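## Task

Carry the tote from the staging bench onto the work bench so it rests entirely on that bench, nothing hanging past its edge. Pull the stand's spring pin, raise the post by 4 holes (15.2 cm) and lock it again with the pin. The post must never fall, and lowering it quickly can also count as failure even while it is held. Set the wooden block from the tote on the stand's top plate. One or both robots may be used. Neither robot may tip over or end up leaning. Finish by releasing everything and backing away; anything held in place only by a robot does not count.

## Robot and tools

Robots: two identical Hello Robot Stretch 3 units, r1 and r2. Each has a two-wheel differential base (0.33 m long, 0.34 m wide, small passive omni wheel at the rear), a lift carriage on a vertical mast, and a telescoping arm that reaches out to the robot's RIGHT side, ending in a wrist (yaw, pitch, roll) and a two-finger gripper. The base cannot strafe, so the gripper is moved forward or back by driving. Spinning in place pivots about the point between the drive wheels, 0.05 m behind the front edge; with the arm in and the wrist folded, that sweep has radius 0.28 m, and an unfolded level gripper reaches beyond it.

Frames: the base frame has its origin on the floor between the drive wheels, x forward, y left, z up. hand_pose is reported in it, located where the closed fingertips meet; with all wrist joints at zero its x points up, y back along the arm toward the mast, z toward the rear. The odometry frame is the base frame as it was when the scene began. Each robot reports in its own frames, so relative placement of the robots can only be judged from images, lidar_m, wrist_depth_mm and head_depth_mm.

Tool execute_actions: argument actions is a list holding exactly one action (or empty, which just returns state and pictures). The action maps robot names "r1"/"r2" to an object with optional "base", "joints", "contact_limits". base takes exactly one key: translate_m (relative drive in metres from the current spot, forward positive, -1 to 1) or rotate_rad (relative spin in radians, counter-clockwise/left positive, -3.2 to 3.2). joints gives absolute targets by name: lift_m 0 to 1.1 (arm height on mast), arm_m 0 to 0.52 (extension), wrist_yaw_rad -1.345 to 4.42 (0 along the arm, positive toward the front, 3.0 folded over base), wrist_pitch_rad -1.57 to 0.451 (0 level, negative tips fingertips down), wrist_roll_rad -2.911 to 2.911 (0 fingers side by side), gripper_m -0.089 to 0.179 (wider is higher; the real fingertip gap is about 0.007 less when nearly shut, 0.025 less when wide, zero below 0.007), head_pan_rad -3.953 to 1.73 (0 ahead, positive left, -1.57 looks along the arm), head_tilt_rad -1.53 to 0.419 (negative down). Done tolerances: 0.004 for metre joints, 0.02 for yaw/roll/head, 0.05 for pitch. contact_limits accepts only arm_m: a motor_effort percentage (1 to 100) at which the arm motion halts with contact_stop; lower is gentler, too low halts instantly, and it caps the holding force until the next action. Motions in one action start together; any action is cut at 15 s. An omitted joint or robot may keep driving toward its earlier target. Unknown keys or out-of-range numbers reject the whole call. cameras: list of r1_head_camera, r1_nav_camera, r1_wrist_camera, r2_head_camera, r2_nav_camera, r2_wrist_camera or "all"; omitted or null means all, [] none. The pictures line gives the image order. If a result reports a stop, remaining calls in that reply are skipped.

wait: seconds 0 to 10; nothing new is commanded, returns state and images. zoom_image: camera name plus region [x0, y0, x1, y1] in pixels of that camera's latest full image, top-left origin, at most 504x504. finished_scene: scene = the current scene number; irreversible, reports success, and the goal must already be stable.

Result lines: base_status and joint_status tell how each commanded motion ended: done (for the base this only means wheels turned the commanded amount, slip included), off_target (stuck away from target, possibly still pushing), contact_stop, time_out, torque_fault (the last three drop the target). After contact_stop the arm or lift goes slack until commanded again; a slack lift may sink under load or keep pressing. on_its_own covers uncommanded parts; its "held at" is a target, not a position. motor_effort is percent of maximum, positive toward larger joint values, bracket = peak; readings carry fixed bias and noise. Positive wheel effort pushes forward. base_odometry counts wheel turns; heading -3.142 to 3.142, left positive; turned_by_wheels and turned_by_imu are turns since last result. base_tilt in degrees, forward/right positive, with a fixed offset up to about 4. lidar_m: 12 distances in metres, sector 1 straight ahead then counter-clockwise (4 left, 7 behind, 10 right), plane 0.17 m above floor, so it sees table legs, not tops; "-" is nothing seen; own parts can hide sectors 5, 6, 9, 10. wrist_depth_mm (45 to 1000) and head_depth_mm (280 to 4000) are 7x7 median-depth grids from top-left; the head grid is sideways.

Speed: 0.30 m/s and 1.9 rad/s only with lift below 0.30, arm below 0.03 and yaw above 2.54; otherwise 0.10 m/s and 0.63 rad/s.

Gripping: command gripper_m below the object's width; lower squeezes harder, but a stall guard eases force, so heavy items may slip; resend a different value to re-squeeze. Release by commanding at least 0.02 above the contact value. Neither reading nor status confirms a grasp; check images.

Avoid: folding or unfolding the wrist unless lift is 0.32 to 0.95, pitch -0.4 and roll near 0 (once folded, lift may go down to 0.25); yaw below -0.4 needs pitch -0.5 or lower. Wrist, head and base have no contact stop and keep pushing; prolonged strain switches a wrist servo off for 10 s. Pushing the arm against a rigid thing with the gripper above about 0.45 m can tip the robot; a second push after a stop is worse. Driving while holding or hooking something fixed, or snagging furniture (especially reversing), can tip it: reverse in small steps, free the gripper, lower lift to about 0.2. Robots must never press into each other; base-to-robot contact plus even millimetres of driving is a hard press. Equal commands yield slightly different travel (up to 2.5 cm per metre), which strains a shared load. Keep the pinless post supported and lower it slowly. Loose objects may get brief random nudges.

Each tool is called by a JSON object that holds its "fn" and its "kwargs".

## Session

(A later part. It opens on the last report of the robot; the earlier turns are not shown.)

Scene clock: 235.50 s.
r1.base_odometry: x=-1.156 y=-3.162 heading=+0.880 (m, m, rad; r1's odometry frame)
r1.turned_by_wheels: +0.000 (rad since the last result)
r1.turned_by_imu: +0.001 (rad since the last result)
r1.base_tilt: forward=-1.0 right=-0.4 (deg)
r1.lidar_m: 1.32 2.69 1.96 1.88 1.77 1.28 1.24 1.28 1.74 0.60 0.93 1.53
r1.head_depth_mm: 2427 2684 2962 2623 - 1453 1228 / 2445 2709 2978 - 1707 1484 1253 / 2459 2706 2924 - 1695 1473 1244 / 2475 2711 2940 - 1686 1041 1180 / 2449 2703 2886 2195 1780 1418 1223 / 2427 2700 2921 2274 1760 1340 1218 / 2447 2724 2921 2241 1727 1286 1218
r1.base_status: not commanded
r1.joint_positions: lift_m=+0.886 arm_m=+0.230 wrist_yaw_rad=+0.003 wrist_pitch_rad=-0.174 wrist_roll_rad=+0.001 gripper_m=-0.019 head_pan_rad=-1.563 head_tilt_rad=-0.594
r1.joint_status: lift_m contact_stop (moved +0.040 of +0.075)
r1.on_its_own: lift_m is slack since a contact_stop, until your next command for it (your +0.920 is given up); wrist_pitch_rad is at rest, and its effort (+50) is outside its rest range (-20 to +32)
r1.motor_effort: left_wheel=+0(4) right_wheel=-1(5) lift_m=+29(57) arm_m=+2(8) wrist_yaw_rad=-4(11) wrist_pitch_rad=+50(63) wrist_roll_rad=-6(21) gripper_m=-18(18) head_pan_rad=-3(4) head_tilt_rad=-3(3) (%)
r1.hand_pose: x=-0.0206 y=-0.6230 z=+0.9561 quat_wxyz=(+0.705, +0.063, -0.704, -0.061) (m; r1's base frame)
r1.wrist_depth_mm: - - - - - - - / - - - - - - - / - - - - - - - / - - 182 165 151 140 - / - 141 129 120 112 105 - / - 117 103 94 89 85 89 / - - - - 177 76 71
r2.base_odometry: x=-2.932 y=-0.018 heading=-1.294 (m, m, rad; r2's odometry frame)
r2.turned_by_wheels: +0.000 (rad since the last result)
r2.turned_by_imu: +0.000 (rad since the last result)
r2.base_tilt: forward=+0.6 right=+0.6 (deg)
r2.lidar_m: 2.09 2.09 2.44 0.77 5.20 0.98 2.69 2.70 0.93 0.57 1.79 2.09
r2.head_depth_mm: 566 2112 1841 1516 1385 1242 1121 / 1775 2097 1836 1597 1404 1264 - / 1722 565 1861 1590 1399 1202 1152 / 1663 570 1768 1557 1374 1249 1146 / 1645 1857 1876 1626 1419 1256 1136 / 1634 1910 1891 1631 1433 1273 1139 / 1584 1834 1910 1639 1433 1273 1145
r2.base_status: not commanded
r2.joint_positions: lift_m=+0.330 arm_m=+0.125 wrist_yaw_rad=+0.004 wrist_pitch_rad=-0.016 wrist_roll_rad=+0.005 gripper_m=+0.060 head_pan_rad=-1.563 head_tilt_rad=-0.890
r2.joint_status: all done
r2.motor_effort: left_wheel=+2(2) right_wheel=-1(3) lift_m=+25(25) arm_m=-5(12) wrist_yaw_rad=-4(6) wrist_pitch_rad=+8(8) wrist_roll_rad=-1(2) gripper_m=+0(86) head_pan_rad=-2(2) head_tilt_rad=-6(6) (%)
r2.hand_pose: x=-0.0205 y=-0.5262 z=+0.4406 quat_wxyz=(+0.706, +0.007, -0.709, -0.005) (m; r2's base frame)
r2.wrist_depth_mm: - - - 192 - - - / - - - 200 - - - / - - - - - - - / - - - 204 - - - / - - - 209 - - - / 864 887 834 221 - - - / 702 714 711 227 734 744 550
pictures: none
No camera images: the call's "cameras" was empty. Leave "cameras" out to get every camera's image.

{"fn": "execute_actions", "kwargs": {"actions": [{"r1":{"joints":{"lift_m":0.865,"gripper_m":0.09}},"r2":{"joints":{"arm_m":0,"lift_m":0.9}}}], "cameras": ["r1_head_camera","r2_nav_camera"]}}

{"fn": "execute_actions", "kwargs": {"actions": [{"r1":{"joints":{"arm_m":0}}}], "cameras": ["r1_head_camera","r2_nav_camera"]}}

Scene clock: 242.07 s.
r1.base_odometry: x=-1.156 y=-3.162 heading=+0.880 (m, m, rad; r1's odometry frame)
r1.turned_by_wheels: +0.000 (rad since the last result)
r1.turned_by_imu: +0.001 (rad since the last result)
r1.base_tilt: forward=-0.9 right=-0.6 (deg)
r1.lidar_m: 1.31 2.69 1.96 1.88 1.77 1.28 1.24 1.28 1.74 0.61 0.93 1.53
r1.head_depth_mm: 2441 2686 2949 2474 - - 1204 / 2454 2693 2922 2578 - 1486 1253 / 2433 2677 2935 - - 1487 1246 / 2418 2714 2917 - 1634 1041 1175 / 2466 2681 2939 2172 1782 1453 1219 / 2451 2730 2856 2255 1761 1449 1224 / 2473 2719 2780 2248 1747 1431 1212
r1.base_status: not commanded
r1.joint_positions: lift_m=+0.865 arm_m=+0.230 wrist_yaw_rad=+0.001 wrist_pitch_rad=-0.098 wrist_roll_rad=-0.013 gripper_m=+0.090 head_pan_rad=-1.563 head_tilt_rad=-0.594
r1.joint_status: all done
r1.motor_effort: left_wheel=-1(1) right_wheel=+1(1) lift_m=+26(29) arm_m=+5(5) wrist_yaw_rad=-1(3) wrist_pitch_rad=+29(48) wrist_roll_rad=-1(5) gripper_m=+2(87) head_pan_rad=-3(3) head_tilt_rad=-3(3) (%)
r1.hand_pose: x=-0.0211 y=-0.6273 z=+0.9546 quat_wxyz=(+0.711, +0.036, -0.701, -0.034) (m; r1's base frame)
r1.wrist_depth_mm: - - - - - - - / - - - - - - - / 245 - - - - - - / - - 197 173 156 144 - / - 137 126 117 109 102 - / - 111 96 88 84 79 80 / - - - 172 164 71 65
r2.base_odometry: x=-2.932 y=-0.018 heading=-1.294 (m, m, rad; r2's odometry frame)
r2.turned_by_wheels: +0.000 (rad since the last result)
r2.turned_by_imu: -0.001 (rad since the last result)
r2.base_tilt: forward=+0.4 right=+0.5 (deg)
r2.lidar_m: 2.08 2.09 2.45 0.77 5.20 0.97 2.69 2.70 0.93 0.57 1.79 2.09
r2.head_depth_mm: 575 2087 1844 - - - 1117 / 1785 2065 1846 1658 - 1207 1145 / 1718 556 - - - 1211 1148 / 1671 568 1797 1605 1382 1257 1141 / 1652 1879 1878 1611 1422 1263 1135 / 1636 1891 1909 1624 1430 1263 1141 / 1595 1829 1920 1636 1437 1277 1140
r2.base_status: not commanded
r2.joint_positions: lift_m=+0.900 arm_m=+0.003 wrist_yaw_rad=+0.003 wrist_pitch_rad=-0.017 wrist_roll_rad=+0.005 gripper_m=+0.060 head_pan_rad=-1.563 head_tilt_rad=-0.890
r2.joint_status: all done
joint sent to its limit — the command would take r2.arm_m past its lower limit, so that joint was sent only as far as its limit.
r2.motor_effort: left_wheel=+1(2) right_wheel=-1(2) lift_m=+29(31) arm_m=-5(5) wrist_yaw_rad=-3(4) wrist_pitch_rad=+9(8) wrist_roll_rad=-1(2) gripper_m=+0(0) head_pan_rad=-2(2) head_tilt_rad=-6(6) (%)
r2.hand_pose: x=-0.0208 y=-0.4034 z=+1.0100 quat_wxyz=(+0.706, +0.007, -0.709, -0.005) (m; r2's base frame)
r2.wrist_depth_mm: - - - - - - - / - - - - - - - / - - - - - 394 489 / - - - - - 379 - / - - - 305 354 - - / - - - - - - - / - - - - - - -
pictures: r1_head_camera (sideways: a quarter turn clockwise sets it upright), r2_nav_camera (sideways: a quarter turn counterclockwise sets it upright)
Images, in order (width x height): r1_head_camera 896x504, r2_nav_camera 672x504.

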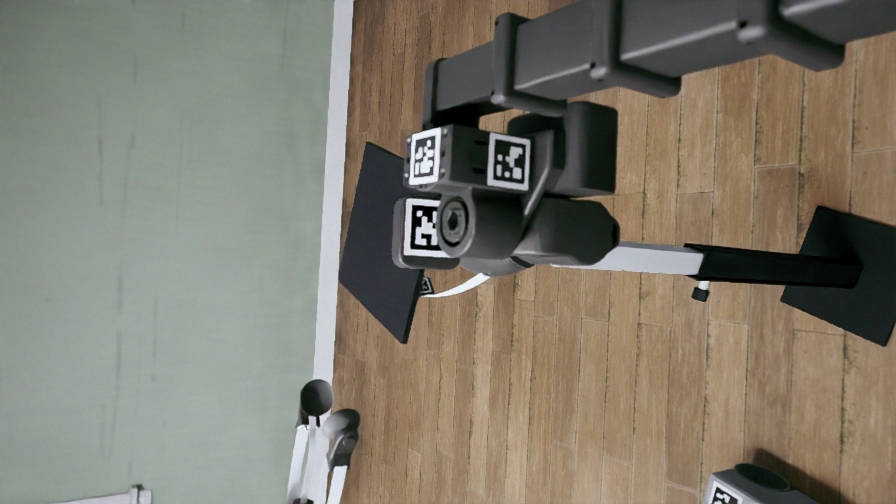

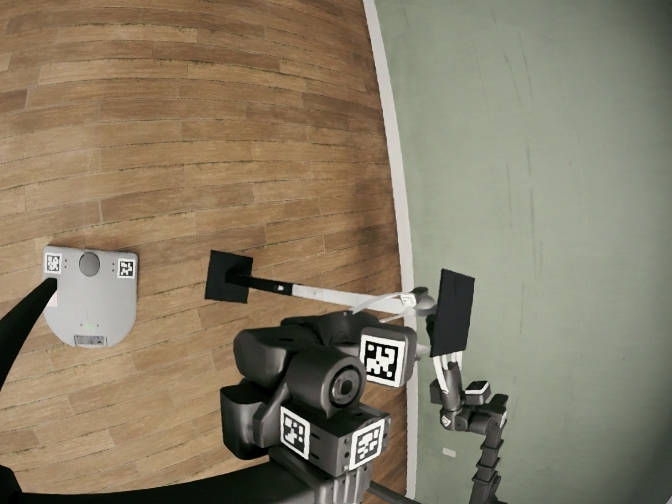

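Scene clock: 244.97 s.
r1.base_odometry: x=-1.156 y=-3.162 heading=+0.880 (m, m, rad; r1's odometry frame)
r1.turned_by_wheels: +0.000 (rad since the last result)
r1.turned_by_imu: +0.001 (rad since the last result)
r1.base_tilt: forward=-1.0 right=-0.4 (deg)
r1.lidar_m: 1.31 2.70 1.96 1.88 1.77 1.28 1.24 1.28 1.74 0.60 0.93 1.52
r1.head_depth_mm: 2443 2686 2970 2390 1846 1488 - / 2423 2721 2960 2356 1822 1511 - / 2448 2716 2937 2141 1762 1439 - / 2423 2721 2925 709 1687 - - / 2429 2709 2943 2204 1706 1459 1222 / 2451 2696 2845 2257 1764 1455 1218 / 2471 2707 2793 2246 1746 1434 1213
r1.base_status: not commanded
r1.joint_positions: lift_m=+0.865 arm_m=+0.002 wrist_yaw_rad=+0.002 wrist_pitch_rad=-0.025 wrist_roll_rad=-0.011 gripper_m=+0.090 head_pan_rad=-1.563 head_tilt_rad=-0.594
r1.joint_status: all done
joint sent to its limit — the command would take r1.arm_m past its lower limit, so that joint was sent only as far as its limit.
r1.motor_effort: left_wheel=+0(0) right_wheel=+0(1) lift_m=+27(27) arm_m=-4(3) wrist_yaw_rad=-2(1) wrist_pitch_rad=+7(29) wrist_roll_rad=-2(5) gripper_m=+0(3) head_pan_rad=-4(3) head_tilt_rad=-4(3) (%)
r1.hand_pose: x=-0.0210 y=-0.4028 z=+0.9734 quat_wxyz=(+0.711, +0.010, -0.703, -0.008) (m; r1's base frame)
r1.wrist_depth_mm: - - - - - - - / - - - - - - - / 465 - - - - - - / - - - 379 - - - / - - - - - - - / - - - - - - - / - - - - - - -
r2.base_odometry: x=-2.932 y=-0.018 heading=-1.294 (m, m, rad; r2's odometry frame)
r2.turned_by_wheels: +0.000 (rad since the last result)
r2.turned_by_imu: +0.000 (rad since the last result)
r2.base_tilt: forward=+0.4 right=+0.6 (deg)
r2.lidar_m: 2.09 2.09 2.44 0.77 5.22 0.97 2.69 2.69 0.93 0.57 1.79 2.09
r2.head_depth_mm: 1861 2113 1816 - - - 1120 / 1859 2081 1850 1655 - 1210 1143 / 1716 566 - - - 1206 1151 / 1668 571 1799 1591 1388 1255 1145 / 1647 1896 1890 1613 1418 1258 1131 / 1628 1889 1898 1623 1426 1268 1141 / 1570 1834 1909 1644 1428 1266 1140
r2.base_status: not commanded
r2.joint_positions: lift_m=+0.900 arm_m=+0.003 wrist_yaw_rad=+0.003 wrist_pitch_rad=-0.017 wrist_roll_rad=+0.005 gripper_m=+0.060 head_pan_rad=-1.563 head_tilt_rad=-0.890
r2.joint_status: not commanded
r2.motor_effort: left_wheel=+2(2) right_wheel=-1(1) lift_m=+29(29) arm_m=-5(5) wrist_yaw_rad=-2(3) wrist_pitch_rad=+9(9) wrist_roll_rad=-2(1) gripper_m=+0(0) head_pan_rad=-2(2) head_tilt_rad=-7(6) (%)
r2.hand_pose: x=-0.0208 y=-0.4034 z=+1.0100 quat_wxyz=(+0.706, +0.007, -0.709, -0.005) (m; r2's base frame)
r2.wrist_depth_mm: - - - - - - - / - - - - - - - / - - - - - - - / - - - - - - 424 / - - - 352 - - - / - - - - - - - / - - - - - - -
pictures: r1_head_camera (sideways: a quarter turn clockwise sets it upright), r2_nav_camera (sideways: a quarter turn counterclockwise sets it upright)
Images, in order (width x height): r1_head_camera 896x504, r2_nav_camera 672x504.

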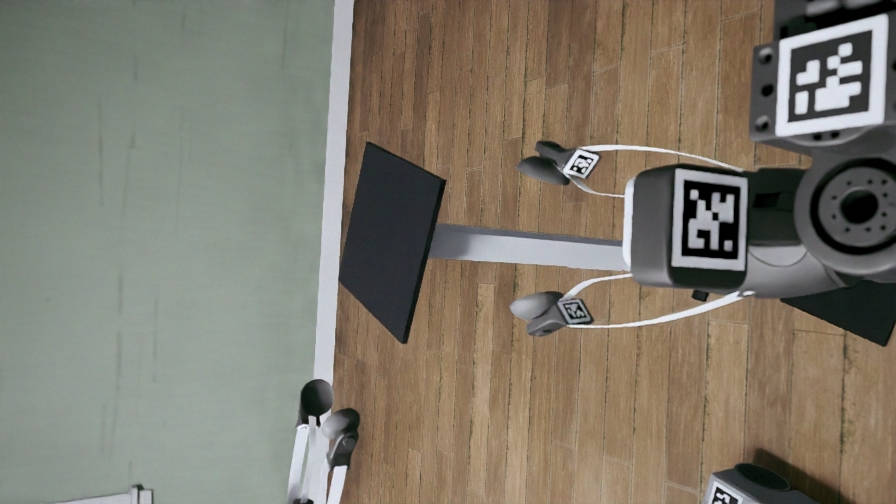

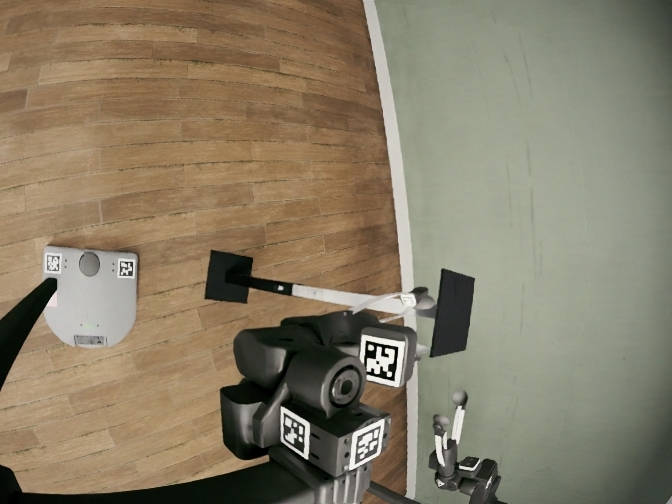

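{"fn": "execute_actions", "kwargs": {"actions": [{"r1":{"joints":{"wrist_yaw_rad":3.0,"wrist_pitch_rad":-0.4,"gripper_m":0.0},"base":{"rotate_rad":0.31}},"r2":{"base":{"rotate_rad":3.2},"joints":{"head_tilt_rad":-0.7}}}], "cameras": []}}

{"fn": "execute_actions", "kwargs": {"actions": [{"r1":{"joints":{"lift_m":0.27}},"r2":{"base":{"rotate_rad":0.25}}}], "cameras": ["r2_head_camera"]}}

{"fn": "execute_actions", "kwargs": {"actions": [{"r1":{"base":{"translate_m":1.0}}}], "cameras": []}}

{"fn": "execute_actions", "kwargs": {"actions": [{"r1":{"base":{"rotate_rad":-0.31}}}], "cameras": []}}

{"fn": "execute_actions", "kwargs": {"actions": [{"r1":{"base":{"translate_m":1.0}}}], "cameras": []}}

Scene clock: 251.33 s.
r1.base_odometry: x=-1.156 y=-3.162 heading=+1.190 (m, m, rad; r1's odometry frame)
r1.turned_by_wheels: +0.310 (rad since the last result)
r1.turned_by_imu: +0.307 (rad since the last result)
r1.base_tilt: forward=-0.9 right=-0.5 (deg)
r1.lidar_m: 3.55 2.14 1.89 1.88 1.41 1.24 1.24 1.46 0.61 0.90 0.92 1.32
r1.head_depth_mm: 2360 2561 2815 638 1780 1490 - / 2432 2656 2920 2090 1707 1414 - / 2494 2737 2948 2343 1805 1477 - / 2561 2834 3061 2323 1801 1459 - / 845 841 2860 2108 1512 1377 - / 2706 2864 3133 2269 1549 1345 1254 / 747 956 3116 2239 1748 1395 1220
r1.base_status: done
r1.joint_positions: lift_m=+0.865 arm_m=+0.002 wrist_yaw_rad=+2.997 wrist_pitch_rad=-0.416 wrist_roll_rad=-0.012 gripper_m=+0.000 head_pan_rad=-1.563 head_tilt_rad=-0.594
r1.joint_status: all done
r1.motor_effort: left_wheel=-1(5) right_wheel=+1(7) lift_m=+27(27) arm_m=-4(5) wrist_yaw_rad=+3(5) wrist_pitch_rad=+5(7) wrist_roll_rad=-1(2) gripper_m=-2(86) head_pan_rad=-2(3) head_tilt_rad=-3(4) (%)
r1.hand_pose: x=+0.0111 y=+0.0752 z=+0.8782 quat_wxyz=(+0.195, +0.696, +0.097, +0.684) (m; r1's base frame)
r1.wrist_depth_mm: - - - - - - - / - - - - - - - / - - - - - - - / - - - - - - - / - - - - - - - / - - - - - - - / - - - - - 994 934
r2.base_odometry: x=-2.932 y=-0.018 heading=+1.906 (m, m, rad; r2's odometry frame)
r2.turned_by_wheels: +3.200 (rad since the last result)
r2.turned_by_imu: +3.134 (rad since the last result)
r2.base_tilt: forward=+0.5 right=+0.5 (deg)
r2.lidar_m: 2.69 0.94 0.93 0.57 1.80 2.16 2.09 2.09 2.51 0.77 2.28 0.98
r2.head_depth_mm: 3748 3134 2311 1864 1653 - - / - 3151 2355 1886 1613 - - / - 3221 2378 1951 - - - / - 3264 2411 1904 1595 1355 1185 / - 3309 2176 1010 1298 1362 1192 / - 1353 945 1793 1607 1377 1197 / - 1378 1009 912 1622 1379 1202
r2.base_status: done
r2.joint_positions: lift_m=+0.900 arm_m=+0.003 wrist_yaw_rad=+0.003 wrist_pitch_rad=-0.017 wrist_roll_rad=+0.005 gripper_m=+0.060 head_pan_rad=-1.563 head_tilt_rad=-0.705
r2.joint_status: all done
r2.motor_effort: left_wheel=-1(4) right_wheel=+1(6) lift_m=+29(29) arm_m=-5(5) wrist_yaw_rad=-3(3) wrist_pitch_rad=+9(8) wrist_roll_rad=-2(2) gripper_m=+0(0) head_pan_rad=-3(2) head_tilt_rad=+2(26) (%)
r2.hand_pose: x=-0.0208 y=-0.4034 z=+1.0100 quat_wxyz=(+0.706, +0.007, -0.709, -0.005) (m; r2's base frame)
r2.wrist_depth_mm: - - - - - - - / - - - - - - - / - - - - - - - / - - - - - - - / 765 790 750 - - - - / 558 566 542 - - - - / 514 543 588 - - - -
pictures: none
No camera images: the call's "cameras" was empty. Leave "cameras" out to get every camera's image.

Scene clock: 257.57 s.
r1.base_odometry: x=-1.156 y=-3.162 heading=+1.190 (m, m, rad; r1's odometry frame)
r1.turned_by_wheels: +0.000 (rad since the last result)
r1.turned_by_imu: +0.002 (rad since the last result)
r1.base_tilt: forward=-1.0 right=-0.4 (deg)
r1.lidar_m: 3.52 2.14 1.88 1.89 1.41 1.24 1.24 1.46 0.61 0.94 0.92 1.31
r1.head_depth_mm: 2354 2582 2822 639 1798 1497 1258 / 2422 2647 2893 2104 1711 1379 1224 / 2499 2723 2943 2342 1815 1470 1184 / 2589 2848 3074 2316 1778 1458 1237 / 881 880 2870 2102 1681 1386 1230 / 2721 3042 3186 2251 1541 1348 1224 / 748 3111 3106 2210 1763 1367 1215
r1.base_status: not commanded
r1.joint_positions: lift_m=+0.270 arm_m=+0.002 wrist_yaw_rad=+2.997 wrist_pitch_rad=-0.417 wrist_roll_rad=-0.012 gripper_m=+0.000 head_pan_rad=-1.563 head_tilt_rad=-0.594
r1.joint_status: all done
r1.motor_effort: left_wheel=-1(1) right_wheel=+2(2) lift_m=+22(23) arm_m=-3(3) wrist_yaw_rad=+4(4) wrist_pitch_rad=+5(5) wrist_roll_rad=-1(1) gripper_m=-2(2) head_pan_rad=-4(3) head_tilt_rad=-3(4) (%)
r1.hand_pose: x=+0.0110 y=+0.0750 z=+0.2832 quat_wxyz=(+0.196, +0.696, +0.098, +0.684) (m; r1's base frame)
r1.wrist_depth_mm: - - - - - - - / - - - - - - 924 / - - 943 884 810 760 708 / 823 782 718 684 650 616 594 / 653 621 587 595 552 529 504 / 539 521 - - - 450 438 / 472 477 - - 409 396 382
r2.base_odometry: x=-2.932 y=-0.018 heading=+2.156 (m, m, rad; r2's odometry frame)
r2.turned_by_wheels: +0.250 (rad since the last result)
r2.turned_by_imu: +0.244 (rad since the last result)
r2.base_tilt: forward=+0.7 right=+0.6 (deg)
r2.lidar_m: 2.70 0.93 0.57 1.79 1.89 2.14 2.09 2.20 3.15 0.77 0.98 2.76
r2.head_depth_mm: - 3141 2344 1870 1655 - - / - 3177 2358 1884 1593 - - / - 2902 1012 974 - - - / - 1314 958 1810 1598 1356 1182 / 3530 1339 996 1825 1600 1365 1196 / - 1357 1001 1842 1610 1369 1195 / - 1377 1012 1852 1632 1386 1207
r2.base_status: done
r2.joint_positions: lift_m=+0.900 arm_m=+0.003 wrist_yaw_rad=+0.003 wrist_pitch_rad=-0.017 wrist_roll_rad=+0.005 gripper_m=+0.060 head_pan_rad=-1.563 head_tilt_rad=-0.705
r2.joint_status: not commanded
r2.motor_effort: left_wheel=-1(5) right_wheel=+2(5) lift_m=+29(29) arm_m=-5(5) wrist_yaw_rad=-2(2) wrist_pitch_rad=+8(9) wrist_roll_rad=-2(2) gripper_m=+0(0) head_pan_rad=-3(3) head_tilt_rad=+3(3) (%)
r2.hand_pose: x=-0.0208 y=-0.4034 z=+1.0100 quat_wxyz=(+0.706, +0.007, -0.709, -0.006) (m; r2's base frame)
r2.wrist_depth_mm: - - - - - - - / - - - - - - - / - - - - - - - / - - - - - - - / - 801 871 700 - - - / 609 598 542 584 - - - / - - - 586 - - -
pictures: r2_head_camera (sideways: a quarter turn clockwise sets it upright)
Images, in order (width x height): r2_head_camera 896x504.

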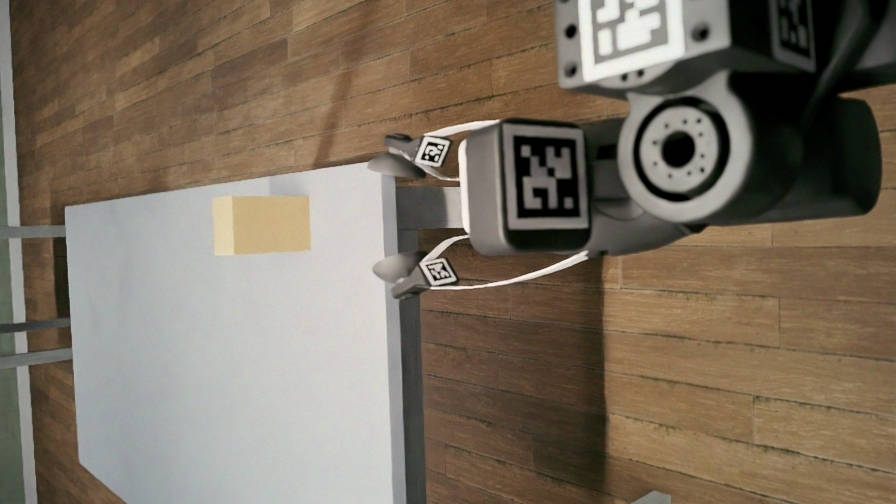

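Scene clock: 262.60 s.
r1.base_odometry: x=-0.784 y=-2.234 heading=+1.190 (m, m, rad; r1's odometry frame)
r1.turned_by_wheels: +0.000 (rad since the last result)
r1.turned_by_imu: +0.003 (rad since the last result)
r1.base_tilt: forward=-1.0 right=-0.3 (deg)
r1.lidar_m: 2.98 1.80 1.59 1.59 1.89 2.19 2.19 1.32 1.12 1.14 0.57 1.83
r1.head_depth_mm: 2606 2830 3056 2393 1838 1429 1258 / 2666 2968 3141 2363 1824 1488 1249 / 2730 3017 3199 2328 1802 1475 1243 / 2835 3119 3274 2129 1744 1468 1239 / 2947 3179 1235 1040 1670 1453 1229 / 3033 3362 1236 927 1605 1445 1174 / 3152 3488 1278 919 719 839 1183
r1.base_status: done
r1.joint_positions: lift_m=+0.270 arm_m=+0.002 wrist_yaw_rad=+2.998 wrist_pitch_rad=-0.417 wrist_roll_rad=-0.012 gripper_m=+0.000 head_pan_rad=-1.563 head_tilt_rad=-0.594
r1.joint_status: not commanded
r1.motor_effort: left_wheel=-1(6) right_wheel=+1(10) lift_m=+22(22) arm_m=-4(4) wrist_yaw_rad=+3(3) wrist_pitch_rad=+5(5) wrist_roll_rad=-2(1) gripper_m=-2(2) head_pan_rad=-3(3) head_tilt_rad=-3(3) (%)
r1.hand_pose: x=+0.0109 y=+0.0750 z=+0.2831 quat_wxyz=(+0.195, +0.696, +0.098, +0.684) (m; r1's base frame)
r1.wrist_depth_mm: - - - - - - - / - - - - - - 914 / - - 940 870 811 782 718 / 827 776 746 694 661 614 593 / 650 636 587 609 545 526 502 / 556 524 - - - 453 435 / 473 - - - 406 398 384
r2.base_odometry: x=-2.932 y=-0.018 heading=+2.156 (m, m, rad; r2's odometry frame)
r2.turned_by_wheels: +0.000 (rad since the last result)
r2.turned_by_imu: +0.000 (rad since the last result)
r2.base_tilt: forward=+0.5 right=+0.6 (deg)
r2.lidar_m: 2.69 2.42 0.57 1.79 1.88 2.14 2.08 2.20 3.12 0.77 0.97 1.14
r2.head_depth_mm: - 3149 2336 1865 1655 - - / - 3149 2369 1897 1607 - - / - 2919 1005 974 - - - / - 1321 957 1819 1591 1359 1187 / 3555 1345 990 1828 1596 1364 1190 / - 1358 999 1828 1609 1369 1201 / - 1372 1013 1843 1627 1381 1204
r2.base_status: not commanded
r2.joint_positions: lift_m=+0.900 arm_m=+0.003 wrist_yaw_rad=+0.003 wrist_pitch_rad=-0.017 wrist_roll_rad=+0.005 gripper_m=+0.060 head_pan_rad=-1.563 head_tilt_rad=-0.705
r2.joint_status: not commanded
r2.motor_effort: left_wheel=-1(1) right_wheel=+2(1) lift_m=+29(29) arm_m=-5(5) wrist_yaw_rad=-2(3) wrist_pitch_rad=+8(8) wrist_roll_rad=-1(2) gripper_m=+0(0) head_pan_rad=-3(3) head_tilt_rad=+3(2) (%)
r2.hand_pose: x=-0.0208 y=-0.4034 z=+1.0100 quat_wxyz=(+0.706, +0.007, -0.709, -0.006) (m; r2's base frame)
r2.wrist_depth_mm: - - - - - - - / - - - - - - - / - - - - - - - / - - - - - - - / - 778 889 727 - - - / 618 585 550 574 - - - / - - - 583 - - -
pictures: none
No camera images: the call's "cameras" was empty. Leave "cameras" out to get every camera's image.

Scene clock: 264.00 s.
r1.base_odometry: x=-0.784 y=-2.234 heading=+0.880 (m, m, rad; r1's odometry frame)
r1.turned_by_wheels: -0.310 (rad since the last result)
r1.turned_by_imu: -0.304 (rad since the last result)
r1.base_tilt: forward=-0.9 right=-0.3 (deg)
r1.lidar_m: 1.83 2.27 1.65 1.59 1.65 2.25 2.18 1.31 1.12 3.15 0.56 1.53
r1.head_depth_mm: 2686 2991 3234 2368 1607 1497 1260 / 2673 1028 3169 2356 1594 1492 1249 / 2686 2906 3178 2329 1708 1474 1246 / 2689 2914 3142 2295 1791 1465 1241 / 2690 2991 3206 2278 1785 1455 1223 / 2693 3003 3115 2258 1766 1442 1223 / 2717 2995 3117 1277 1538 1437 1217
r1.base_status: done
r1.joint_positions: lift_m=+0.270 arm_m=+0.002 wrist_yaw_rad=+2.998 wrist_pitch_rad=-0.417 wrist_roll_rad=-0.012 gripper_m=+0.000 head_pan_rad=-1.563 head_tilt_rad=-0.594
r1.joint_status: not commanded
r1.motor_effort: left_wheel=+2(7) right_wheel=-1(9) lift_m=+22(22) arm_m=-4(4) wrist_yaw_rad=+3(2) wrist_pitch_rad=+5(5) wrist_roll_rad=-1(1) gripper_m=-2(2) head_pan_rad=-3(3) head_tilt_rad=-3(3) (%)
r1.hand_pose: x=+0.0109 y=+0.0750 z=+0.2831 quat_wxyz=(+0.195, +0.696, +0.098, +0.684) (m; r1's base frame)
r1.wrist_depth_mm: - - - - - - - / - - - - - - 924 / - - 939 867 807 756 707 / 826 767 731 690 647 631 590 / 668 622 591 603 555 520 507 / 550 526 - - - 449 431 / 469 - - - 407 396 387
r2.base_odometry: x=-2.932 y=-0.018 heading=+2.156 (m, m, rad; r2's odometry frame)
r2.turned_by_wheels: +0.000 (rad since the last result)
r2.turned_by_imu: +0.000 (rad since the last result)
r2.base_tilt: forward=+0.6 right=+0.5 (deg)
r2.lidar_m: 2.69 2.42 0.57 1.78 1.89 2.14 2.09 2.19 3.12 0.77 0.97 1.14
r2.head_depth_mm: - 3142 2345 1877 1659 - - / - 3166 2357 1897 1608 - - / - 2912 1009 978 - - - / - 1317 957 1813 1591 1356 1187 / 3494 1338 990 1835 1600 1364 1191 / - 1362 1002 1834 1608 1373 1192 / - 1377 1010 1843 1628 1384 1197
r2.base_status: not commanded
r2.joint_positions: lift_m=+0.900 arm_m=+0.003 wrist_yaw_rad=+0.003 wrist_pitch_rad=-0.017 wrist_roll_rad=+0.005 gripper_m=+0.060 head_pan_rad=-1.563 head_tilt_rad=-0.705
r2.joint_status: not commanded
r2.motor_effort: left_wheel=-1(1) right_wheel=+1(1) lift_m=+30(29) arm_m=-6(5) wrist_yaw_rad=-2(3) wrist_pitch_rad=+8(9) wrist_roll_rad=-2(2) gripper_m=+0(0) head_pan_rad=-2(3) head_tilt_rad=+2(1) (%)
r2.hand_pose: x=-0.0208 y=-0.4034 z=+1.0100 quat_wxyz=(+0.706, +0.007, -0.709, -0.006) (m; r2's base frame)
r2.wrist_depth_mm: - - - - - - - / - - - - - - - / - - - - - - - / - - - - - - - / - 793 886 709 - - - / 600 602 556 581 - - - / - - - 578 - - -
pictures: none
No camera images: the call's "cameras" was empty. Leave "cameras" out to get every camera's image.

Scene clock: 269.00 s.
r1.base_odometry: x=-0.147 y=-1.463 heading=+0.880 (m, m, rad; r1's odometry frame)
r1.turned_by_wheels: +0.000 (rad since the last result)
r1.turned_by_imu: +0.003 (rad since the last result)
r1.base_tilt: forward=-0.8 right=-0.5 (deg)
r1.lidar_m: 2.60 2.27 1.66 1.59 1.65 2.25 3.16 0.74 1.12 1.08 1.12 0.90
r1.head_depth_mm: 2682 2941 3206 980 754 648 1258 / 2660 2992 3163 971 749 646 1252 / 2676 2961 3171 960 745 639 1241 / 2707 2944 3159 949 736 636 1237 / 2677 2972 3165 939 731 631 1230 / 2718 2994 3138 925 723 625 1221 / 2696 2989 3103 917 718 639 1214
r1.base_status: done
r1.joint_positions: lift_m=+0.270 arm_m=+0.002 wrist_yaw_rad=+2.998 wrist_pitch_rad=-0.417 wrist_roll_rad=-0.012 gripper_m=+0.000 head_pan_rad=-1.563 head_tilt_rad=-0.594
r1.joint_status: not commanded
r1.motor_effort: left_wheel=+2(9) right_wheel=-2(5) lift_m=+22(22) arm_m=-4(4) wrist_yaw_rad=+3(3) wrist_pitch_rad=+5(5) wrist_roll_rad=-1(1) gripper_m=-2(2) head_pan_rad=-3(3) head_tilt_rad=-3(3) (%)
r1.hand_pose: x=+0.0109 y=+0.0750 z=+0.2831 quat_wxyz=(+0.196, +0.696, +0.098, +0.684) (m; r1's base frame)
r1.wrist_depth_mm: - - - - - - - / - - - - - - 897 / - - 914 880 812 775 732 / 808 796 711 691 661 617 588 / 649 628 598 591 557 517 507 / 549 533 - - - 454 441 / 476 - - - 409 394 386
r2.base_odometry: x=-2.932 y=-0.018 heading=+2.156 (m, m, rad; r2's odometry frame)
r2.turned_by_wheels: +0.000 (rad since the last result)
r2.turned_by_imu: +0.000 (rad since the last result)
r2.base_tilt: forward=+0.5 right=+0.5 (deg)
r2.lidar_m: 2.69 2.42 0.57 1.79 1.88 2.14 2.09 2.19 3.12 0.77 0.98 2.75
r2.head_depth_mm: - 3130 2337 1872 1659 - - / - 3148 2365 1890 1603 - - / - 2915 1013 974 - - - / - 1317 960 1820 1592 1358 1182 / 3568 1340 991 1828 1601 1369 1193 / - 1358 1000 1847 1608 1378 1189 / - 1380 1008 1852 1615 1383 1203
r2.base_status: not commanded
r2.joint_positions: lift_m=+0.900 arm_m=+0.003 wrist_yaw_rad=+0.003 wrist_pitch_rad=-0.017 wrist_roll_rad=+0.005 gripper_m=+0.060 head_pan_rad=-1.563 head_tilt_rad=-0.705
r2.joint_status: not commanded
r2.motor_effort: left_wheel=+0(1) right_wheel=+1(1) lift_m=+30(29) arm_m=-5(5) wrist_yaw_rad=-3(3) wrist_pitch_rad=+8(8) wrist_roll_rad=-2(1) gripper_m=+0(0) head_pan_rad=-2(3) head_tilt_rad=+3(2) (%)
r2.hand_pose: x=-0.0208 y=-0.4034 z=+1.0100 quat_wxyz=(+0.706, +0.007, -0.709, -0.006) (m; r2's base frame)
r2.wrist_depth_mm: - - - - - - - / - - - - - - - / - - - - - - - / - - - - - - - / - 805 863 704 - - - / 604 601 545 583 - - - / - - - 583 - - -
pictures: none
No camera images: the call's "cameras" was empty. Leave "cameras" out to get every camera's image.

{"fn": "execute_actions", "kwargs": {"actions": [{"r1":{"base":{"translate_m":1.0}},"r2":{"joints":{"lift_m":0.71,"gripper_m":0.15,"arm_m":0.25}}}], "cameras": ["r2_wrist_camera"]}}

{"fn": "execute_actions", "kwargs": {"actions": [{"r1":{"base":{"translate_m":1.0}}}], "cameras": []}}

{"fn": "execute_actions", "kwargs": {"actions": [{"r1":{"base":{"translate_m":1.0}}}], "cameras": []}}

{"fn": "execute_actions", "kwargs": {"actions": [{"r1":{"base":{"translate_m":0.3},"joints":{"lift_m":0.93}}}], "cameras": ["r1_head_camera"]}}

Scene clock: 274.13 s.
r1.base_odometry: x=+0.490 y=-0.692 heading=+0.880 (m, m, rad; r1's odometry frame)
r1.turned_by_wheels: +0.000 (rad since the last result)
r1.turned_by_imu: +0.003 (rad since the last result)
r1.base_tilt: forward=-1.0 right=-0.5 (deg)
r1.lidar_m: 1.64 2.24 1.66 1.60 1.66 2.27 4.14 1.53 0.46 1.08 3.27 1.63
r1.head_depth_mm: 2656 2969 3196 979 757 633 1255 / 2664 2974 3173 971 748 645 809 / 2698 2958 3154 2069 1529 1471 1237 / 2692 2997 3169 2310 1802 1460 1236 / 2704 2987 3145 2269 1773 1456 1231 / 2704 2980 3129 2257 1760 1444 1224 / 2680 2956 3122 2228 1755 1438 1212
r1.base_status: done
r1.joint_positions: lift_m=+0.270 arm_m=+0.002 wrist_yaw_rad=+2.998 wrist_pitch_rad=-0.417 wrist_roll_rad=-0.012 gripper_m=+0.000 head_pan_rad=-1.563 head_tilt_rad=-0.594
r1.joint_status: not commanded
r1.motor_effort: left_wheel=+1(9) right_wheel=-2(6) lift_m=+22(22) arm_m=-4(3) wrist_yaw_rad=+3(2) wrist_pitch_rad=+5(5) wrist_roll_rad=-1(1) gripper_m=-3(3) head_pan_rad=-2(3) head_tilt_rad=-2(4) (%)
r1.hand_pose: x=+0.0109 y=+0.0750 z=+0.2831 quat_wxyz=(+0.196, +0.696, +0.098, +0.684) (m; r1's base frame)
r1.wrist_depth_mm: - - - - - - - / - - - - - - 928 / - - 943 871 841 761 718 / 815 795 714 694 648 628 595 / 661 624 590 595 558 528 504 / 540 523 - - - 457 441 / 470 - - - 406 395 389
r2.base_odometry: x=-2.932 y=-0.018 heading=+2.156 (m, m, rad; r2's odometry frame)
r2.turned_by_wheels: +0.000 (rad since the last result)
r2.turned_by_imu: -0.001 (rad since the last result)
r2.base_tilt: forward=+0.4 right=+0.7 (deg)
r2.lidar_m: 2.70 2.42 0.57 1.79 1.89 2.14 2.09 2.19 3.14 0.77 0.98 2.76
r2.head_depth_mm: - 3116 2342 1871 1589 - - / - 3147 2360 1936 - 1326 1166 / - 2926 1012 1896 - 1348 1180 / - 1322 949 939 1556 1362 1184 / 3594 1341 995 1820 1607 1371 1192 / - 1362 1001 1836 1613 1373 1197 / - 1377 1014 1846 1623 1390 1199
r2.base_status: not commanded
r2.joint_positions: lift_m=+0.710 arm_m=+0.250 wrist_yaw_rad=+0.002 wrist_pitch_rad=-0.018 wrist_roll_rad=+0.005 gripper_m=+0.150 head_pan_rad=-1.563 head_tilt_rad=-0.705
r2.joint_status: all done
r2.motor_effort: left_wheel=-1(1) right_wheel=+1(2) lift_m=+24(23) arm_m=+6(7) wrist_yaw_rad=-2(3) wrist_pitch_rad=+8(8) wrist_roll_rad=-1(1) gripper_m=+0(90) head_pan_rad=-3(2) head_tilt_rad=+3(2) (%)
r2.hand_pose: x=-0.0209 y=-0.6504 z=+0.8203 quat_wxyz=(+0.706, +0.007, -0.709, -0.006) (m; r2's base frame)
r2.wrist_depth_mm: - - - - - - - / - - - - - - - / - - - - - - - / 500 513 530 424 - - - / 295 330 313 324 364 - - / 319 313 303 267 262 - - / - - - 309 - - -
pictures: r2_wrist_camera
Images, in order (width x height): r2_wrist_camera 644x364.

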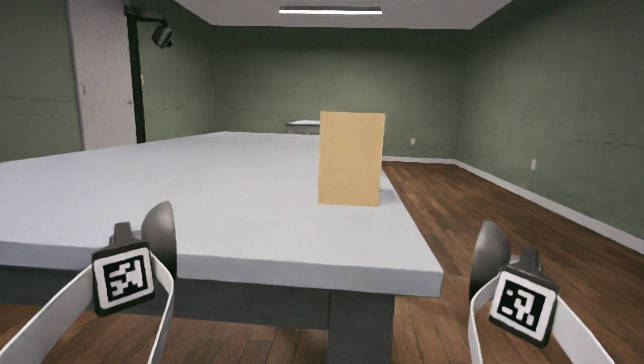

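Scene clock: 279.07 s.
r1.base_odometry: x=+1.126 y=+0.079 heading=+0.880 (m, m, rad; r1's odometry frame)
r1.turned_by_wheels: +0.000 (rad since the last result)
r1.turned_by_imu: +0.003 (rad since the last result)
r1.base_tilt: forward=-0.8 right=-0.4 (deg)
r1.lidar_m: 2.04 2.27 1.64 1.59 1.66 2.26 2.62 1.24 3.28 3.14 1.21 0.71
r1.head_depth_mm: 2684 2972 3182 2365 1837 1496 1260 / 2698 2971 3168 2362 1815 1491 1253 / 2675 2966 3157 2325 1813 1473 1244 / 2697 2991 3114 2298 1804 1464 1237 / 2711 2972 3168 2267 1778 1456 1229 / 2707 2970 3135 2266 1766 1439 1224 / 2690 2987 3101 2223 1754 1440 1215
r1.base_status: done
r1.joint_positions: lift_m=+0.270 arm_m=+0.002 wrist_yaw_rad=+2.998 wrist_pitch_rad=-0.417 wrist_roll_rad=-0.012 gripper_m=+0.000 head_pan_rad=-1.563 head_tilt_rad=-0.594
r1.joint_status: not commanded
r1.motor_effort: left_wheel=+1(9) right_wheel=-2(6) lift_m=+22(22) arm_m=-4(4) wrist_yaw_rad=+3(2) wrist_pitch_rad=+5(5) wrist_roll_rad=-1(1) gripper_m=-2(2) head_pan_rad=-2(4) head_tilt_rad=-3(4) (%)
r1.hand_pose: x=+0.0109 y=+0.0750 z=+0.2831 quat_wxyz=(+0.196, +0.696, +0.098, +0.684) (m; r1's base frame)
r1.wrist_depth_mm: - - - - - - - / - - - - - - 918 / - - 934 855 805 767 720 / 840 783 726 695 651 610 596 / 649 622 591 594 561 527 505 / 547 521 - - - 451 435 / 472 - - - 411 393 383
r2.base_odometry: x=-2.932 y=-0.018 heading=+2.156 (m, m, rad; r2's odometry frame)
r2.turned_by_wheels: +0.000 (rad since the last result)
r2.turned_by_imu: +0.000 (rad since the last result)
r2.base_tilt: forward=+0.4 right=+0.6 (deg)
r2.lidar_m: 2.70 2.42 0.57 1.79 1.88 2.14 2.09 2.19 3.12 0.77 0.98 2.76
r2.head_depth_mm: - 3089 2335 1875 1583 - - / - 3154 2358 1944 - 1325 1172 / - 2902 1003 1894 - 1354 1180 / - 1324 950 941 1553 1361 1184 / 3597 1332 989 1831 1611 1372 1191 / - 1354 1003 1846 1605 1374 1193 / - 1376 1011 1857 1623 1379 1202
r2.base_status: not commanded
r2.joint_positions: lift_m=+0.710 arm_m=+0.250 wrist_yaw_rad=+0.002 wrist_pitch_rad=-0.018 wrist_roll_rad=+0.005 gripper_m=+0.150 head_pan_rad=-1.563 head_tilt_rad=-0.705
r2.joint_status: not commanded
r2.motor_effort: left_wheel=+0(1) right_wheel=+2(1) lift_m=+24(24) arm_m=+6(6) wrist_yaw_rad=-2(2) wrist_pitch_rad=+9(8) wrist_roll_rad=-1(1) gripper_m=+0(0) head_pan_rad=-2(2) head_tilt_rad=+3(2) (%)
r2.hand_pose: x=-0.0209 y=-0.6504 z=+0.8203 quat_wxyz=(+0.706, +0.007, -0.709, -0.006) (m; r2's base frame)
r2.wrist_depth_mm: - - - - - - - / - - - - - - - / - - - - - - - / 491 514 539 420 - - - / 304 332 313 322 365 - - / 319 316 306 266 265 - - / - - - 309 - - -
pictures: none
No camera images: the call's "cameras" was empty. Leave "cameras" out to get every camera's image.

Scene clock: 284.10 s.
r1.base_odometry: x=+1.763 y=+0.850 heading=+0.880 (m, m, rad; r1's odometry frame)
r1.turned_by_wheels: +0.000 (rad since the last result)
r1.turned_by_imu: +0.003 (rad since the last result)
r1.base_tilt: forward=-0.9 right=-0.3 (deg)
r1.lidar_m: 2.58 2.26 1.65 1.57 1.64 2.28 2.20 2.40 0.57 1.08 1.12 1.08
r1.head_depth_mm: 2684 2968 3193 982 757 632 1258 / 2706 2950 3150 971 750 629 1258 / 2677 2947 3159 962 742 638 1247 / 2727 2985 3157 952 736 633 1237 / 2686 2999 3147 940 732 630 1227 / 2706 2974 1155 873 721 626 1218 / 2690 3000 1161 855 718 621 1216
r1.base_status: done
r1.joint_positions: lift_m=+0.270 arm_m=+0.002 wrist_yaw_rad=+2.998 wrist_pitch_rad=-0.417 wrist_roll_rad=-0.012 gripper_m=+0.000 head_pan_rad=-1.563 head_tilt_rad=-0.594
r1.joint_status: not commanded
r1.motor_effort: left_wheel=+1(8) right_wheel=-1(6) lift_m=+22(22) arm_m=-4(5) wrist_yaw_rad=+2(2) wrist_pitch_rad=+5(5) wrist_roll_rad=-2(1) gripper_m=-3(2) head_pan_rad=-3(2) head_tilt_rad=-4(3) (%)
r1.hand_pose: x=+0.0108 y=+0.0750 z=+0.2831 quat_wxyz=(+0.196, +0.696, +0.098, +0.684) (m; r1's base frame)
r1.wrist_depth_mm: - - - - - - - / - - - - - - 908 / - - 923 866 803 773 723 / 816 782 715 680 656 612 591 / 656 617 592 597 559 519 501 / 553 526 - - - 456 434 / 472 - - - 404 393 388
r2.base_odometry: x=-2.932 y=-0.018 heading=+2.156 (m, m, rad; r2's odometry frame)
r2.turned_by_wheels: +0.000 (rad since the last result)
r2.turned_by_imu: +0.000 (rad since the last result)
r2.base_tilt: forward=+0.5 right=+0.6 (deg)
r2.lidar_m: 2.69 2.41 0.57 1.79 1.89 2.14 2.09 2.20 3.13 0.77 0.98 2.76
r2.head_depth_mm: - 3139 2338 1884 1593 - - / - 3168 2364 1938 - 1316 1172 / - 2938 1005 1890 - 1355 1178 / - 1327 952 940 1561 1364 1182 / 3506 1335 991 1822 1594 1362 1182 / 3949 1356 998 1831 1610 1369 1194 / - 1378 1012 1865 1623 1386 1202
r2.base_status: not commanded
r2.joint_positions: lift_m=+0.710 arm_m=+0.250 wrist_yaw_rad=+0.002 wrist_pitch_rad=-0.018 wrist_roll_rad=+0.005 gripper_m=+0.150 head_pan_rad=-1.563 head_tilt_rad=-0.705
r2.joint_status: not commanded
r2.motor_effort: left_wheel=-1(1) right_wheel=+1(2) lift_m=+24(24) arm_m=+6(6) wrist_yaw_rad=-2(2) wrist_pitch_rad=+8(9) wrist_roll_rad=-1(2) gripper_m=+0(0) head_pan_rad=-3(2) head_tilt_rad=+3(3) (%)
r2.hand_pose: x=-0.0209 y=-0.6504 z=+0.8203 quat_wxyz=(+0.706, +0.007, -0.709, -0.006) (m; r2's base frame)
r2.wrist_depth_mm: - - - - - - - / - - - - - - - / - - - - - - - / 502 514 531 420 - - - / 301 329 314 320 367 - - / 320 313 302 268 262 - - / - - - 308 - - -
pictures: none
No camera images: the call's "cameras" was empty. Leave "cameras" out to get every camera's image.

Scene clock: 290.93 s.
r1.base_odometry: x=+1.954 y=+1.082 heading=+0.880 (m, m, rad; r1's odometry frame)
r1.turned_by_wheels: +0.000 (rad since the last result)
r1.turned_by_imu: +0.002 (rad since the last result)
r1.base_tilt: forward=-0.9 right=-0.4 (deg)
r1.lidar_m: 2.29 2.26 1.66 1.58 1.63 2.28 2.49 0.81 1.12 1.08 1.12 0.82
r1.head_depth_mm: 2655 2909 3160 981 769 - - / 2696 2943 3150 971 751 - - / 2678 2975 3147 884 744 649 - / 2672 2970 1190 867 736 637 - / 2720 2998 1175 865 727 638 - / 2711 2998 3139 895 723 625 - / 2702 2988 3122 917 716 637 1219
r1.base_status: done
r1.joint_positions: lift_m=+0.930 arm_m=+0.002 wrist_yaw_rad=+2.998 wrist_pitch_rad=-0.418 wrist_roll_rad=-0.012 gripper_m=+0.000 head_pan_rad=-1.563 head_tilt_rad=-0.594
r1.joint_status: all done
r1.motor_effort: left_wheel=+1(8) right_wheel=-1(8) lift_m=+33(34) arm_m=-4(4) wrist_yaw_rad=+2(2) wrist_pitch_rad=+6(6) wrist_roll_rad=-1(1) gripper_m=-3(2) head_pan_rad=-3(3) head_tilt_rad=-4(3) (%)
r1.hand_pose: x=+0.0108 y=+0.0750 z=+0.9424 quat_wxyz=(+0.196, +0.696, +0.098, +0.684) (m; r1's base frame)
r1.wrist_depth_mm: - - - - - - - / - - - - - - - / - - - - - - - / - - - - - - - / - - - - - - - / - - - - - - - / - - - - - - -
r2.base_odometry: x=-2.932 y=-0.018 heading=+2.156 (m, m, rad; r2's odometry frame)
r2.turned_by_wheels: +0.000 (rad since the last result)
r2.turned_by_imu: -0.001 (rad since the last result)
r2.base_tilt: forward=+0.5 right=+0.5 (deg)
r2.lidar_m: 2.69 2.41 0.57 1.79 1.88 2.13 2.08 2.20 3.13 0.77 0.97 2.76
r2.head_depth_mm: - 3131 2343 1875 1598 - - / - 3186 2366 1956 - 1316 1172 / - 2933 1009 1900 - 1354 1170 / - 1316 950 943 1553 1361 1186 / 3536 1336 991 1838 1602 1369 1194 / - 1351 1000 1839 1607 1374 1191 / - 1382 1011 1844 1621 1381 1201
r2.base_status: not commanded
r2.joint_positions: lift_m=+0.710 arm_m=+0.250 wrist_yaw_rad=+0.002 wrist_pitch_rad=-0.018 wrist_roll_rad=+0.005 gripper_m=+0.150 head_pan_rad=-1.563 head_tilt_rad=-0.705
r2.joint_status: not commanded
r2.motor_effort: left_wheel=-1(1) right_wheel=+1(1) lift_m=+24(24) arm_m=+6(6) wrist_yaw_rad=-2(2) wrist_pitch_rad=+8(8) wrist_roll_rad=-2(2) gripper_m=+0(0) head_pan_rad=-2(3) head_tilt_rad=+3(2) (%)
r2.hand_pose: x=-0.0209 y=-0.6504 z=+0.8203 quat_wxyz=(+0.706, +0.007, -0.709, -0.006) (m; r2's base frame)
r2.wrist_depth_mm: - - - - - - - / - - - - - - - / - - - - - - - / 489 511 528 425 - - - / 300 328 314 321 362 - - / 322 316 301 265 262 - - / - - - 308 - - -
pictures: r1_head_camera (sideways: a quarter turn clockwise sets it upright)
Images, in order (width x height): r1_head_camera 896x504.

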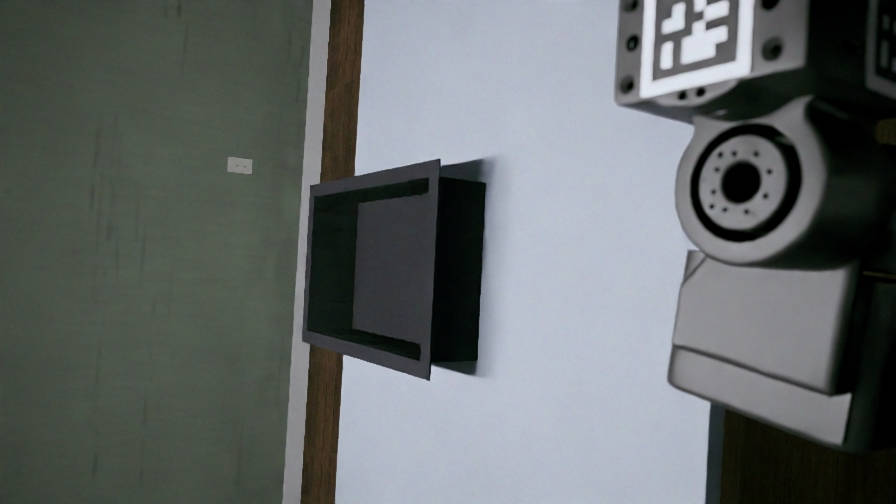

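{"fn": "execute_actions", "kwargs": {"actions": [{"r1":{"joints":{"wrist_yaw_rad":0,"lift_m":1.05}},"r2":{"base":{"translate_m":-0.03},"joints":{"arm_m":0.41}}}], "cameras": ["r2_wrist_camera"]}}

{"fn": "execute_actions", "kwargs": {"actions": [{"r1":{"joints":{"wrist_pitch_rad":-1.1,"wrist_roll_rad":1.57,"gripper_m":0.12,"arm_m":0.45}},"r2":{"joints":{"gripper_m":0.02}}}], "cameras": ["r2_wrist_camera","r1_head_camera","r1_wrist_camera"]}}

Scene clock: 293.60 s.
r1.base_odometry: x=+1.954 y=+1.082 heading=+0.880 (m, m, rad; r1's odometry frame)
r1.turned_by_wheels: +0.000 (rad since the last result)
r1.turned_by_imu: +0.001 (rad since the last result)
r1.base_tilt: forward=-0.9 right=-0.6 (deg)
r1.lidar_m: 2.29 2.26 1.66 1.58 1.64 2.27 2.48 0.81 1.12 1.08 1.12 0.82
r1.head_depth_mm: 2672 3000 - - - - 1212 / 2677 2968 - - - - - / 2668 2942 - - - - - / 2682 2981 3183 - - 635 1207 / 2699 2999 1176 868 731 629 1235 / 2703 3008 3173 896 724 626 1228 / 2706 2980 3107 920 717 637 1216
r1.base_status: not commanded
r1.joint_positions: lift_m=+1.050 arm_m=+0.002 wrist_yaw_rad=+0.003 wrist_pitch_rad=-0.418 wrist_roll_rad=-0.013 gripper_m=+0.000 head_pan_rad=-1.563 head_tilt_rad=-0.594
r1.joint_status: all done
r1.motor_effort: left_wheel=+1(1) right_wheel=-1(1) lift_m=+33(33) arm_m=-4(4) wrist_yaw_rad=-2(4) wrist_pitch_rad=+5(6) wrist_roll_rad=-1(1) gripper_m=-2(2) head_pan_rad=-3(4) head_tilt_rad=-3(4) (%)
r1.hand_pose: x=-0.0208 y=-0.3716 z=+1.0624 quat_wxyz=(+0.697, +0.149, -0.687, -0.145) (m; r1's base frame)
r1.wrist_depth_mm: - - - - - - - / - - - - - - - / - - 924 871 835 789 759 / 852 780 737 615 659 649 610 / 680 655 626 621 586 545 527 / 570 545 538 - - 483 463 / 488 468 452 446 431 417 404
r2.base_odometry: x=-2.915 y=-0.043 heading=+2.156 (m, m, rad; r2's odometry frame)
r2.turned_by_wheels: +0.000 (rad since the last result)
r2.turned_by_imu: +0.000 (rad since the last result)
r2.base_tilt: forward=+0.5 right=+0.6 (deg)
r2.lidar_m: 2.72 2.42 0.58 1.79 1.89 2.10 2.06 2.16 3.08 0.77 0.99 2.79
r2.head_depth_mm: - 3129 2333 1864 1591 - - / - 3133 2370 1957 1538 1344 1172 / - 3063 2412 1751 1539 1355 1180 / 3485 1321 977 1808 1521 1357 1188 / - 1336 992 1819 1611 1367 1189 / 3527 1358 997 1830 1599 1366 1195 / - 1377 1012 1835 1630 1394 1203
r2.base_status: done
r2.joint_positions: lift_m=+0.710 arm_m=+0.410 wrist_yaw_rad=+0.002 wrist_pitch_rad=-0.018 wrist_roll_rad=+0.005 gripper_m=+0.150 head_pan_rad=-1.563 head_tilt_rad=-0.705
r2.joint_status: all done
r2.motor_effort: left_wheel=-1(6) right_wheel=+2(2) lift_m=+24(24) arm_m=+6(7) wrist_yaw_rad=-2(2) wrist_pitch_rad=+8(9) wrist_roll_rad=-2(2) gripper_m=+0(0) head_pan_rad=-2(2) head_tilt_rad=+4(2) (%)
r2.hand_pose: x=-0.0209 y=-0.8104 z=+0.8203 quat_wxyz=(+0.706, +0.007, -0.709, -0.006) (m; r2's base frame)
r2.wrist_depth_mm: - - - - - - - / - - - - - - - / - - - 252 - - - / 501 508 538 258 - - - / 298 326 310 269 - - - / 227 207 221 224 258 - - / 160 169 171 172 177 - -
pictures: r2_wrist_camera
Images, in order (width x height): r2_wrist_camera 644x364.

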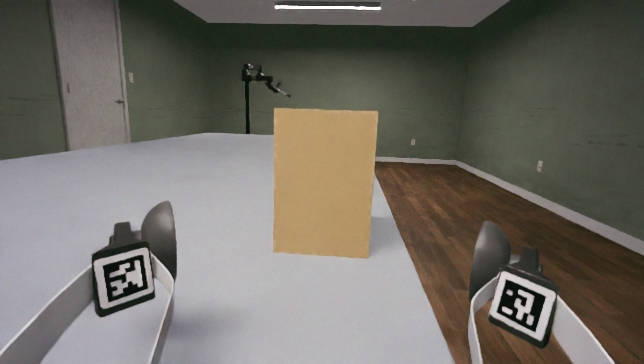

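Scene clock: 298.10 s.
r1.base_odometry: x=+1.954 y=+1.082 heading=+0.880 (m, m, rad; r1's odometry frame)
r1.turned_by_wheels: +0.000 (rad since the last result)
r1.turned_by_imu: +0.001 (rad since the last result)
r1.base_tilt: forward=-1.0 right=-0.4 (deg)
r1.lidar_m: 2.29 2.25 1.65 1.58 1.64 2.27 2.49 0.80 1.11 1.08 1.12 0.82
r1.head_depth_mm: 2616 3046 3173 979 755 632 1259 / 2605 3023 3126 972 749 628 1251 / 2630 - 1184 883 742 639 1244 / 2662 2959 1175 866 735 634 1236 / 2695 2976 1173 864 732 630 1228 / 2709 2970 3143 898 725 626 1222 / 2688 3008 3092 920 718 635 1212
r1.base_status: not commanded
r1.joint_positions: lift_m=+1.050 arm_m=+0.450 wrist_yaw_rad=+0.001 wrist_pitch_rad=-1.102 wrist_roll_rad=+1.568 gripper_m=+0.120 head_pan_rad=-1.563 head_tilt_rad=-0.594
r1.joint_status: all done
r1.motor_effort: left_wheel=+1(1) right_wheel=-1(1) lift_m=+33(33) arm_m=+4(0) wrist_yaw_rad=-1(3) wrist_pitch_rad=+1(5) wrist_roll_rad=+1(2) gripper_m=+0(85) head_pan_rad=-4(3) head_tilt_rad=-4(3) (%)
r1.hand_pose: x=-0.0214 y=-0.6885 z=+0.9488 quat_wxyz=(+0.002, +0.001, -0.852, -0.524) (m; r1's base frame)
r1.wrist_depth_mm: - 451 381 334 296 268 241 / - 448 310 274 304 273 249 / 468 477 407 342 316 282 258 / - 494 434 343 329 290 264 / - 514 446 392 340 - 271 / - 488 439 382 357 322 273 / - - 384 329 367 321 294
r2.base_odometry: x=-2.915 y=-0.043 heading=+2.156 (m, m, rad; r2's odometry frame)
r2.turned_by_wheels: +0.000 (rad since the last result)
r2.turned_by_imu: +0.000 (rad since the last result)
r2.base_tilt: forward=+0.5 right=+0.5 (deg)
r2.lidar_m: 2.72 2.42 0.58 1.79 1.89 2.10 2.05 2.16 3.08 0.77 0.99 2.80
r2.head_depth_mm: - 3107 2343 1887 1594 - - / - 3182 2373 1976 1532 1335 1170 / - 3053 2393 1738 1543 1350 1177 / 3519 1313 965 1804 1519 1360 1185 / - 1341 989 1830 1601 1369 1189 / 3511 1356 1002 1831 1607 1379 1193 / - 1381 1013 1849 1626 1386 1200
r2.base_status: not commanded
r2.joint_positions: lift_m=+0.710 arm_m=+0.410 wrist_yaw_rad=+0.002 wrist_pitch_rad=-0.018 wrist_roll_rad=+0.005 gripper_m=+0.020 head_pan_rad=-1.563 head_tilt_rad=-0.705
r2.joint_status: all done
r2.motor_effort: left_wheel=-1(1) right_wheel=+2(1) lift_m=+24(24) arm_m=+6(6) wrist_yaw_rad=-2(2) wrist_pitch_rad=+8(9) wrist_roll_rad=-1(2) gripper_m=-1(88) head_pan_rad=-2(2) head_tilt_rad=+3(2) (%)
r2.hand_pose: x=-0.0209 y=-0.8104 z=+0.8203 quat_wxyz=(+0.706, +0.007, -0.709, -0.006) (m; r2's base frame)
r2.wrist_depth_mm: - - - - - - - / - - - - - - - / - - - 251 - - - / 477 507 525 257 - - - / 298 305 309 268 - - - / 213 216 225 211 - - - / 166 170 170 173 175 - -
pictures: r1_head_camera (sideways: a quarter turn clockwise sets it upright), r1_wrist_camera, r2_wrist_camera
Images, in order (width x height): r1_head_camera 896x504, r1_wrist_camera 644x364, r2_wrist_camera 644x364.

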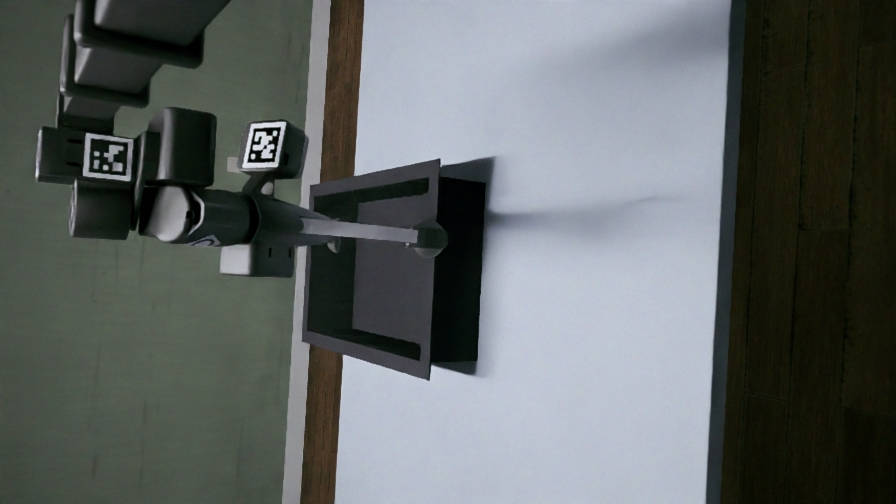

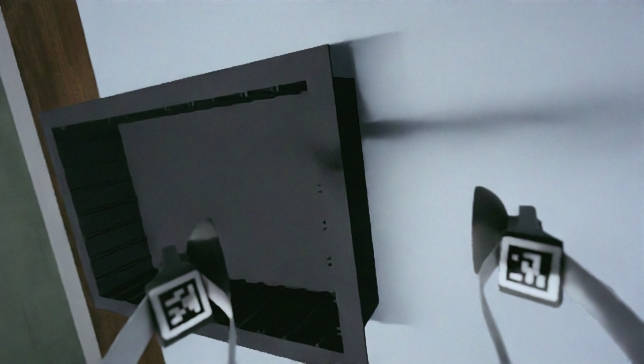

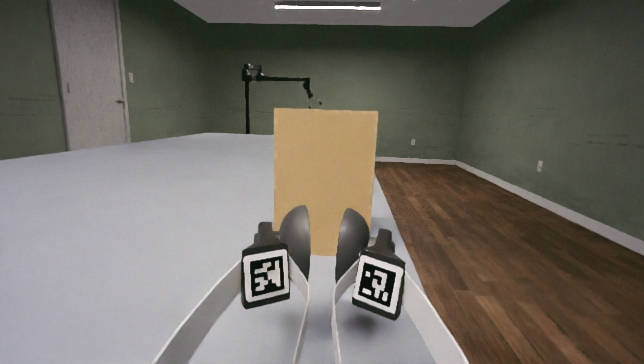

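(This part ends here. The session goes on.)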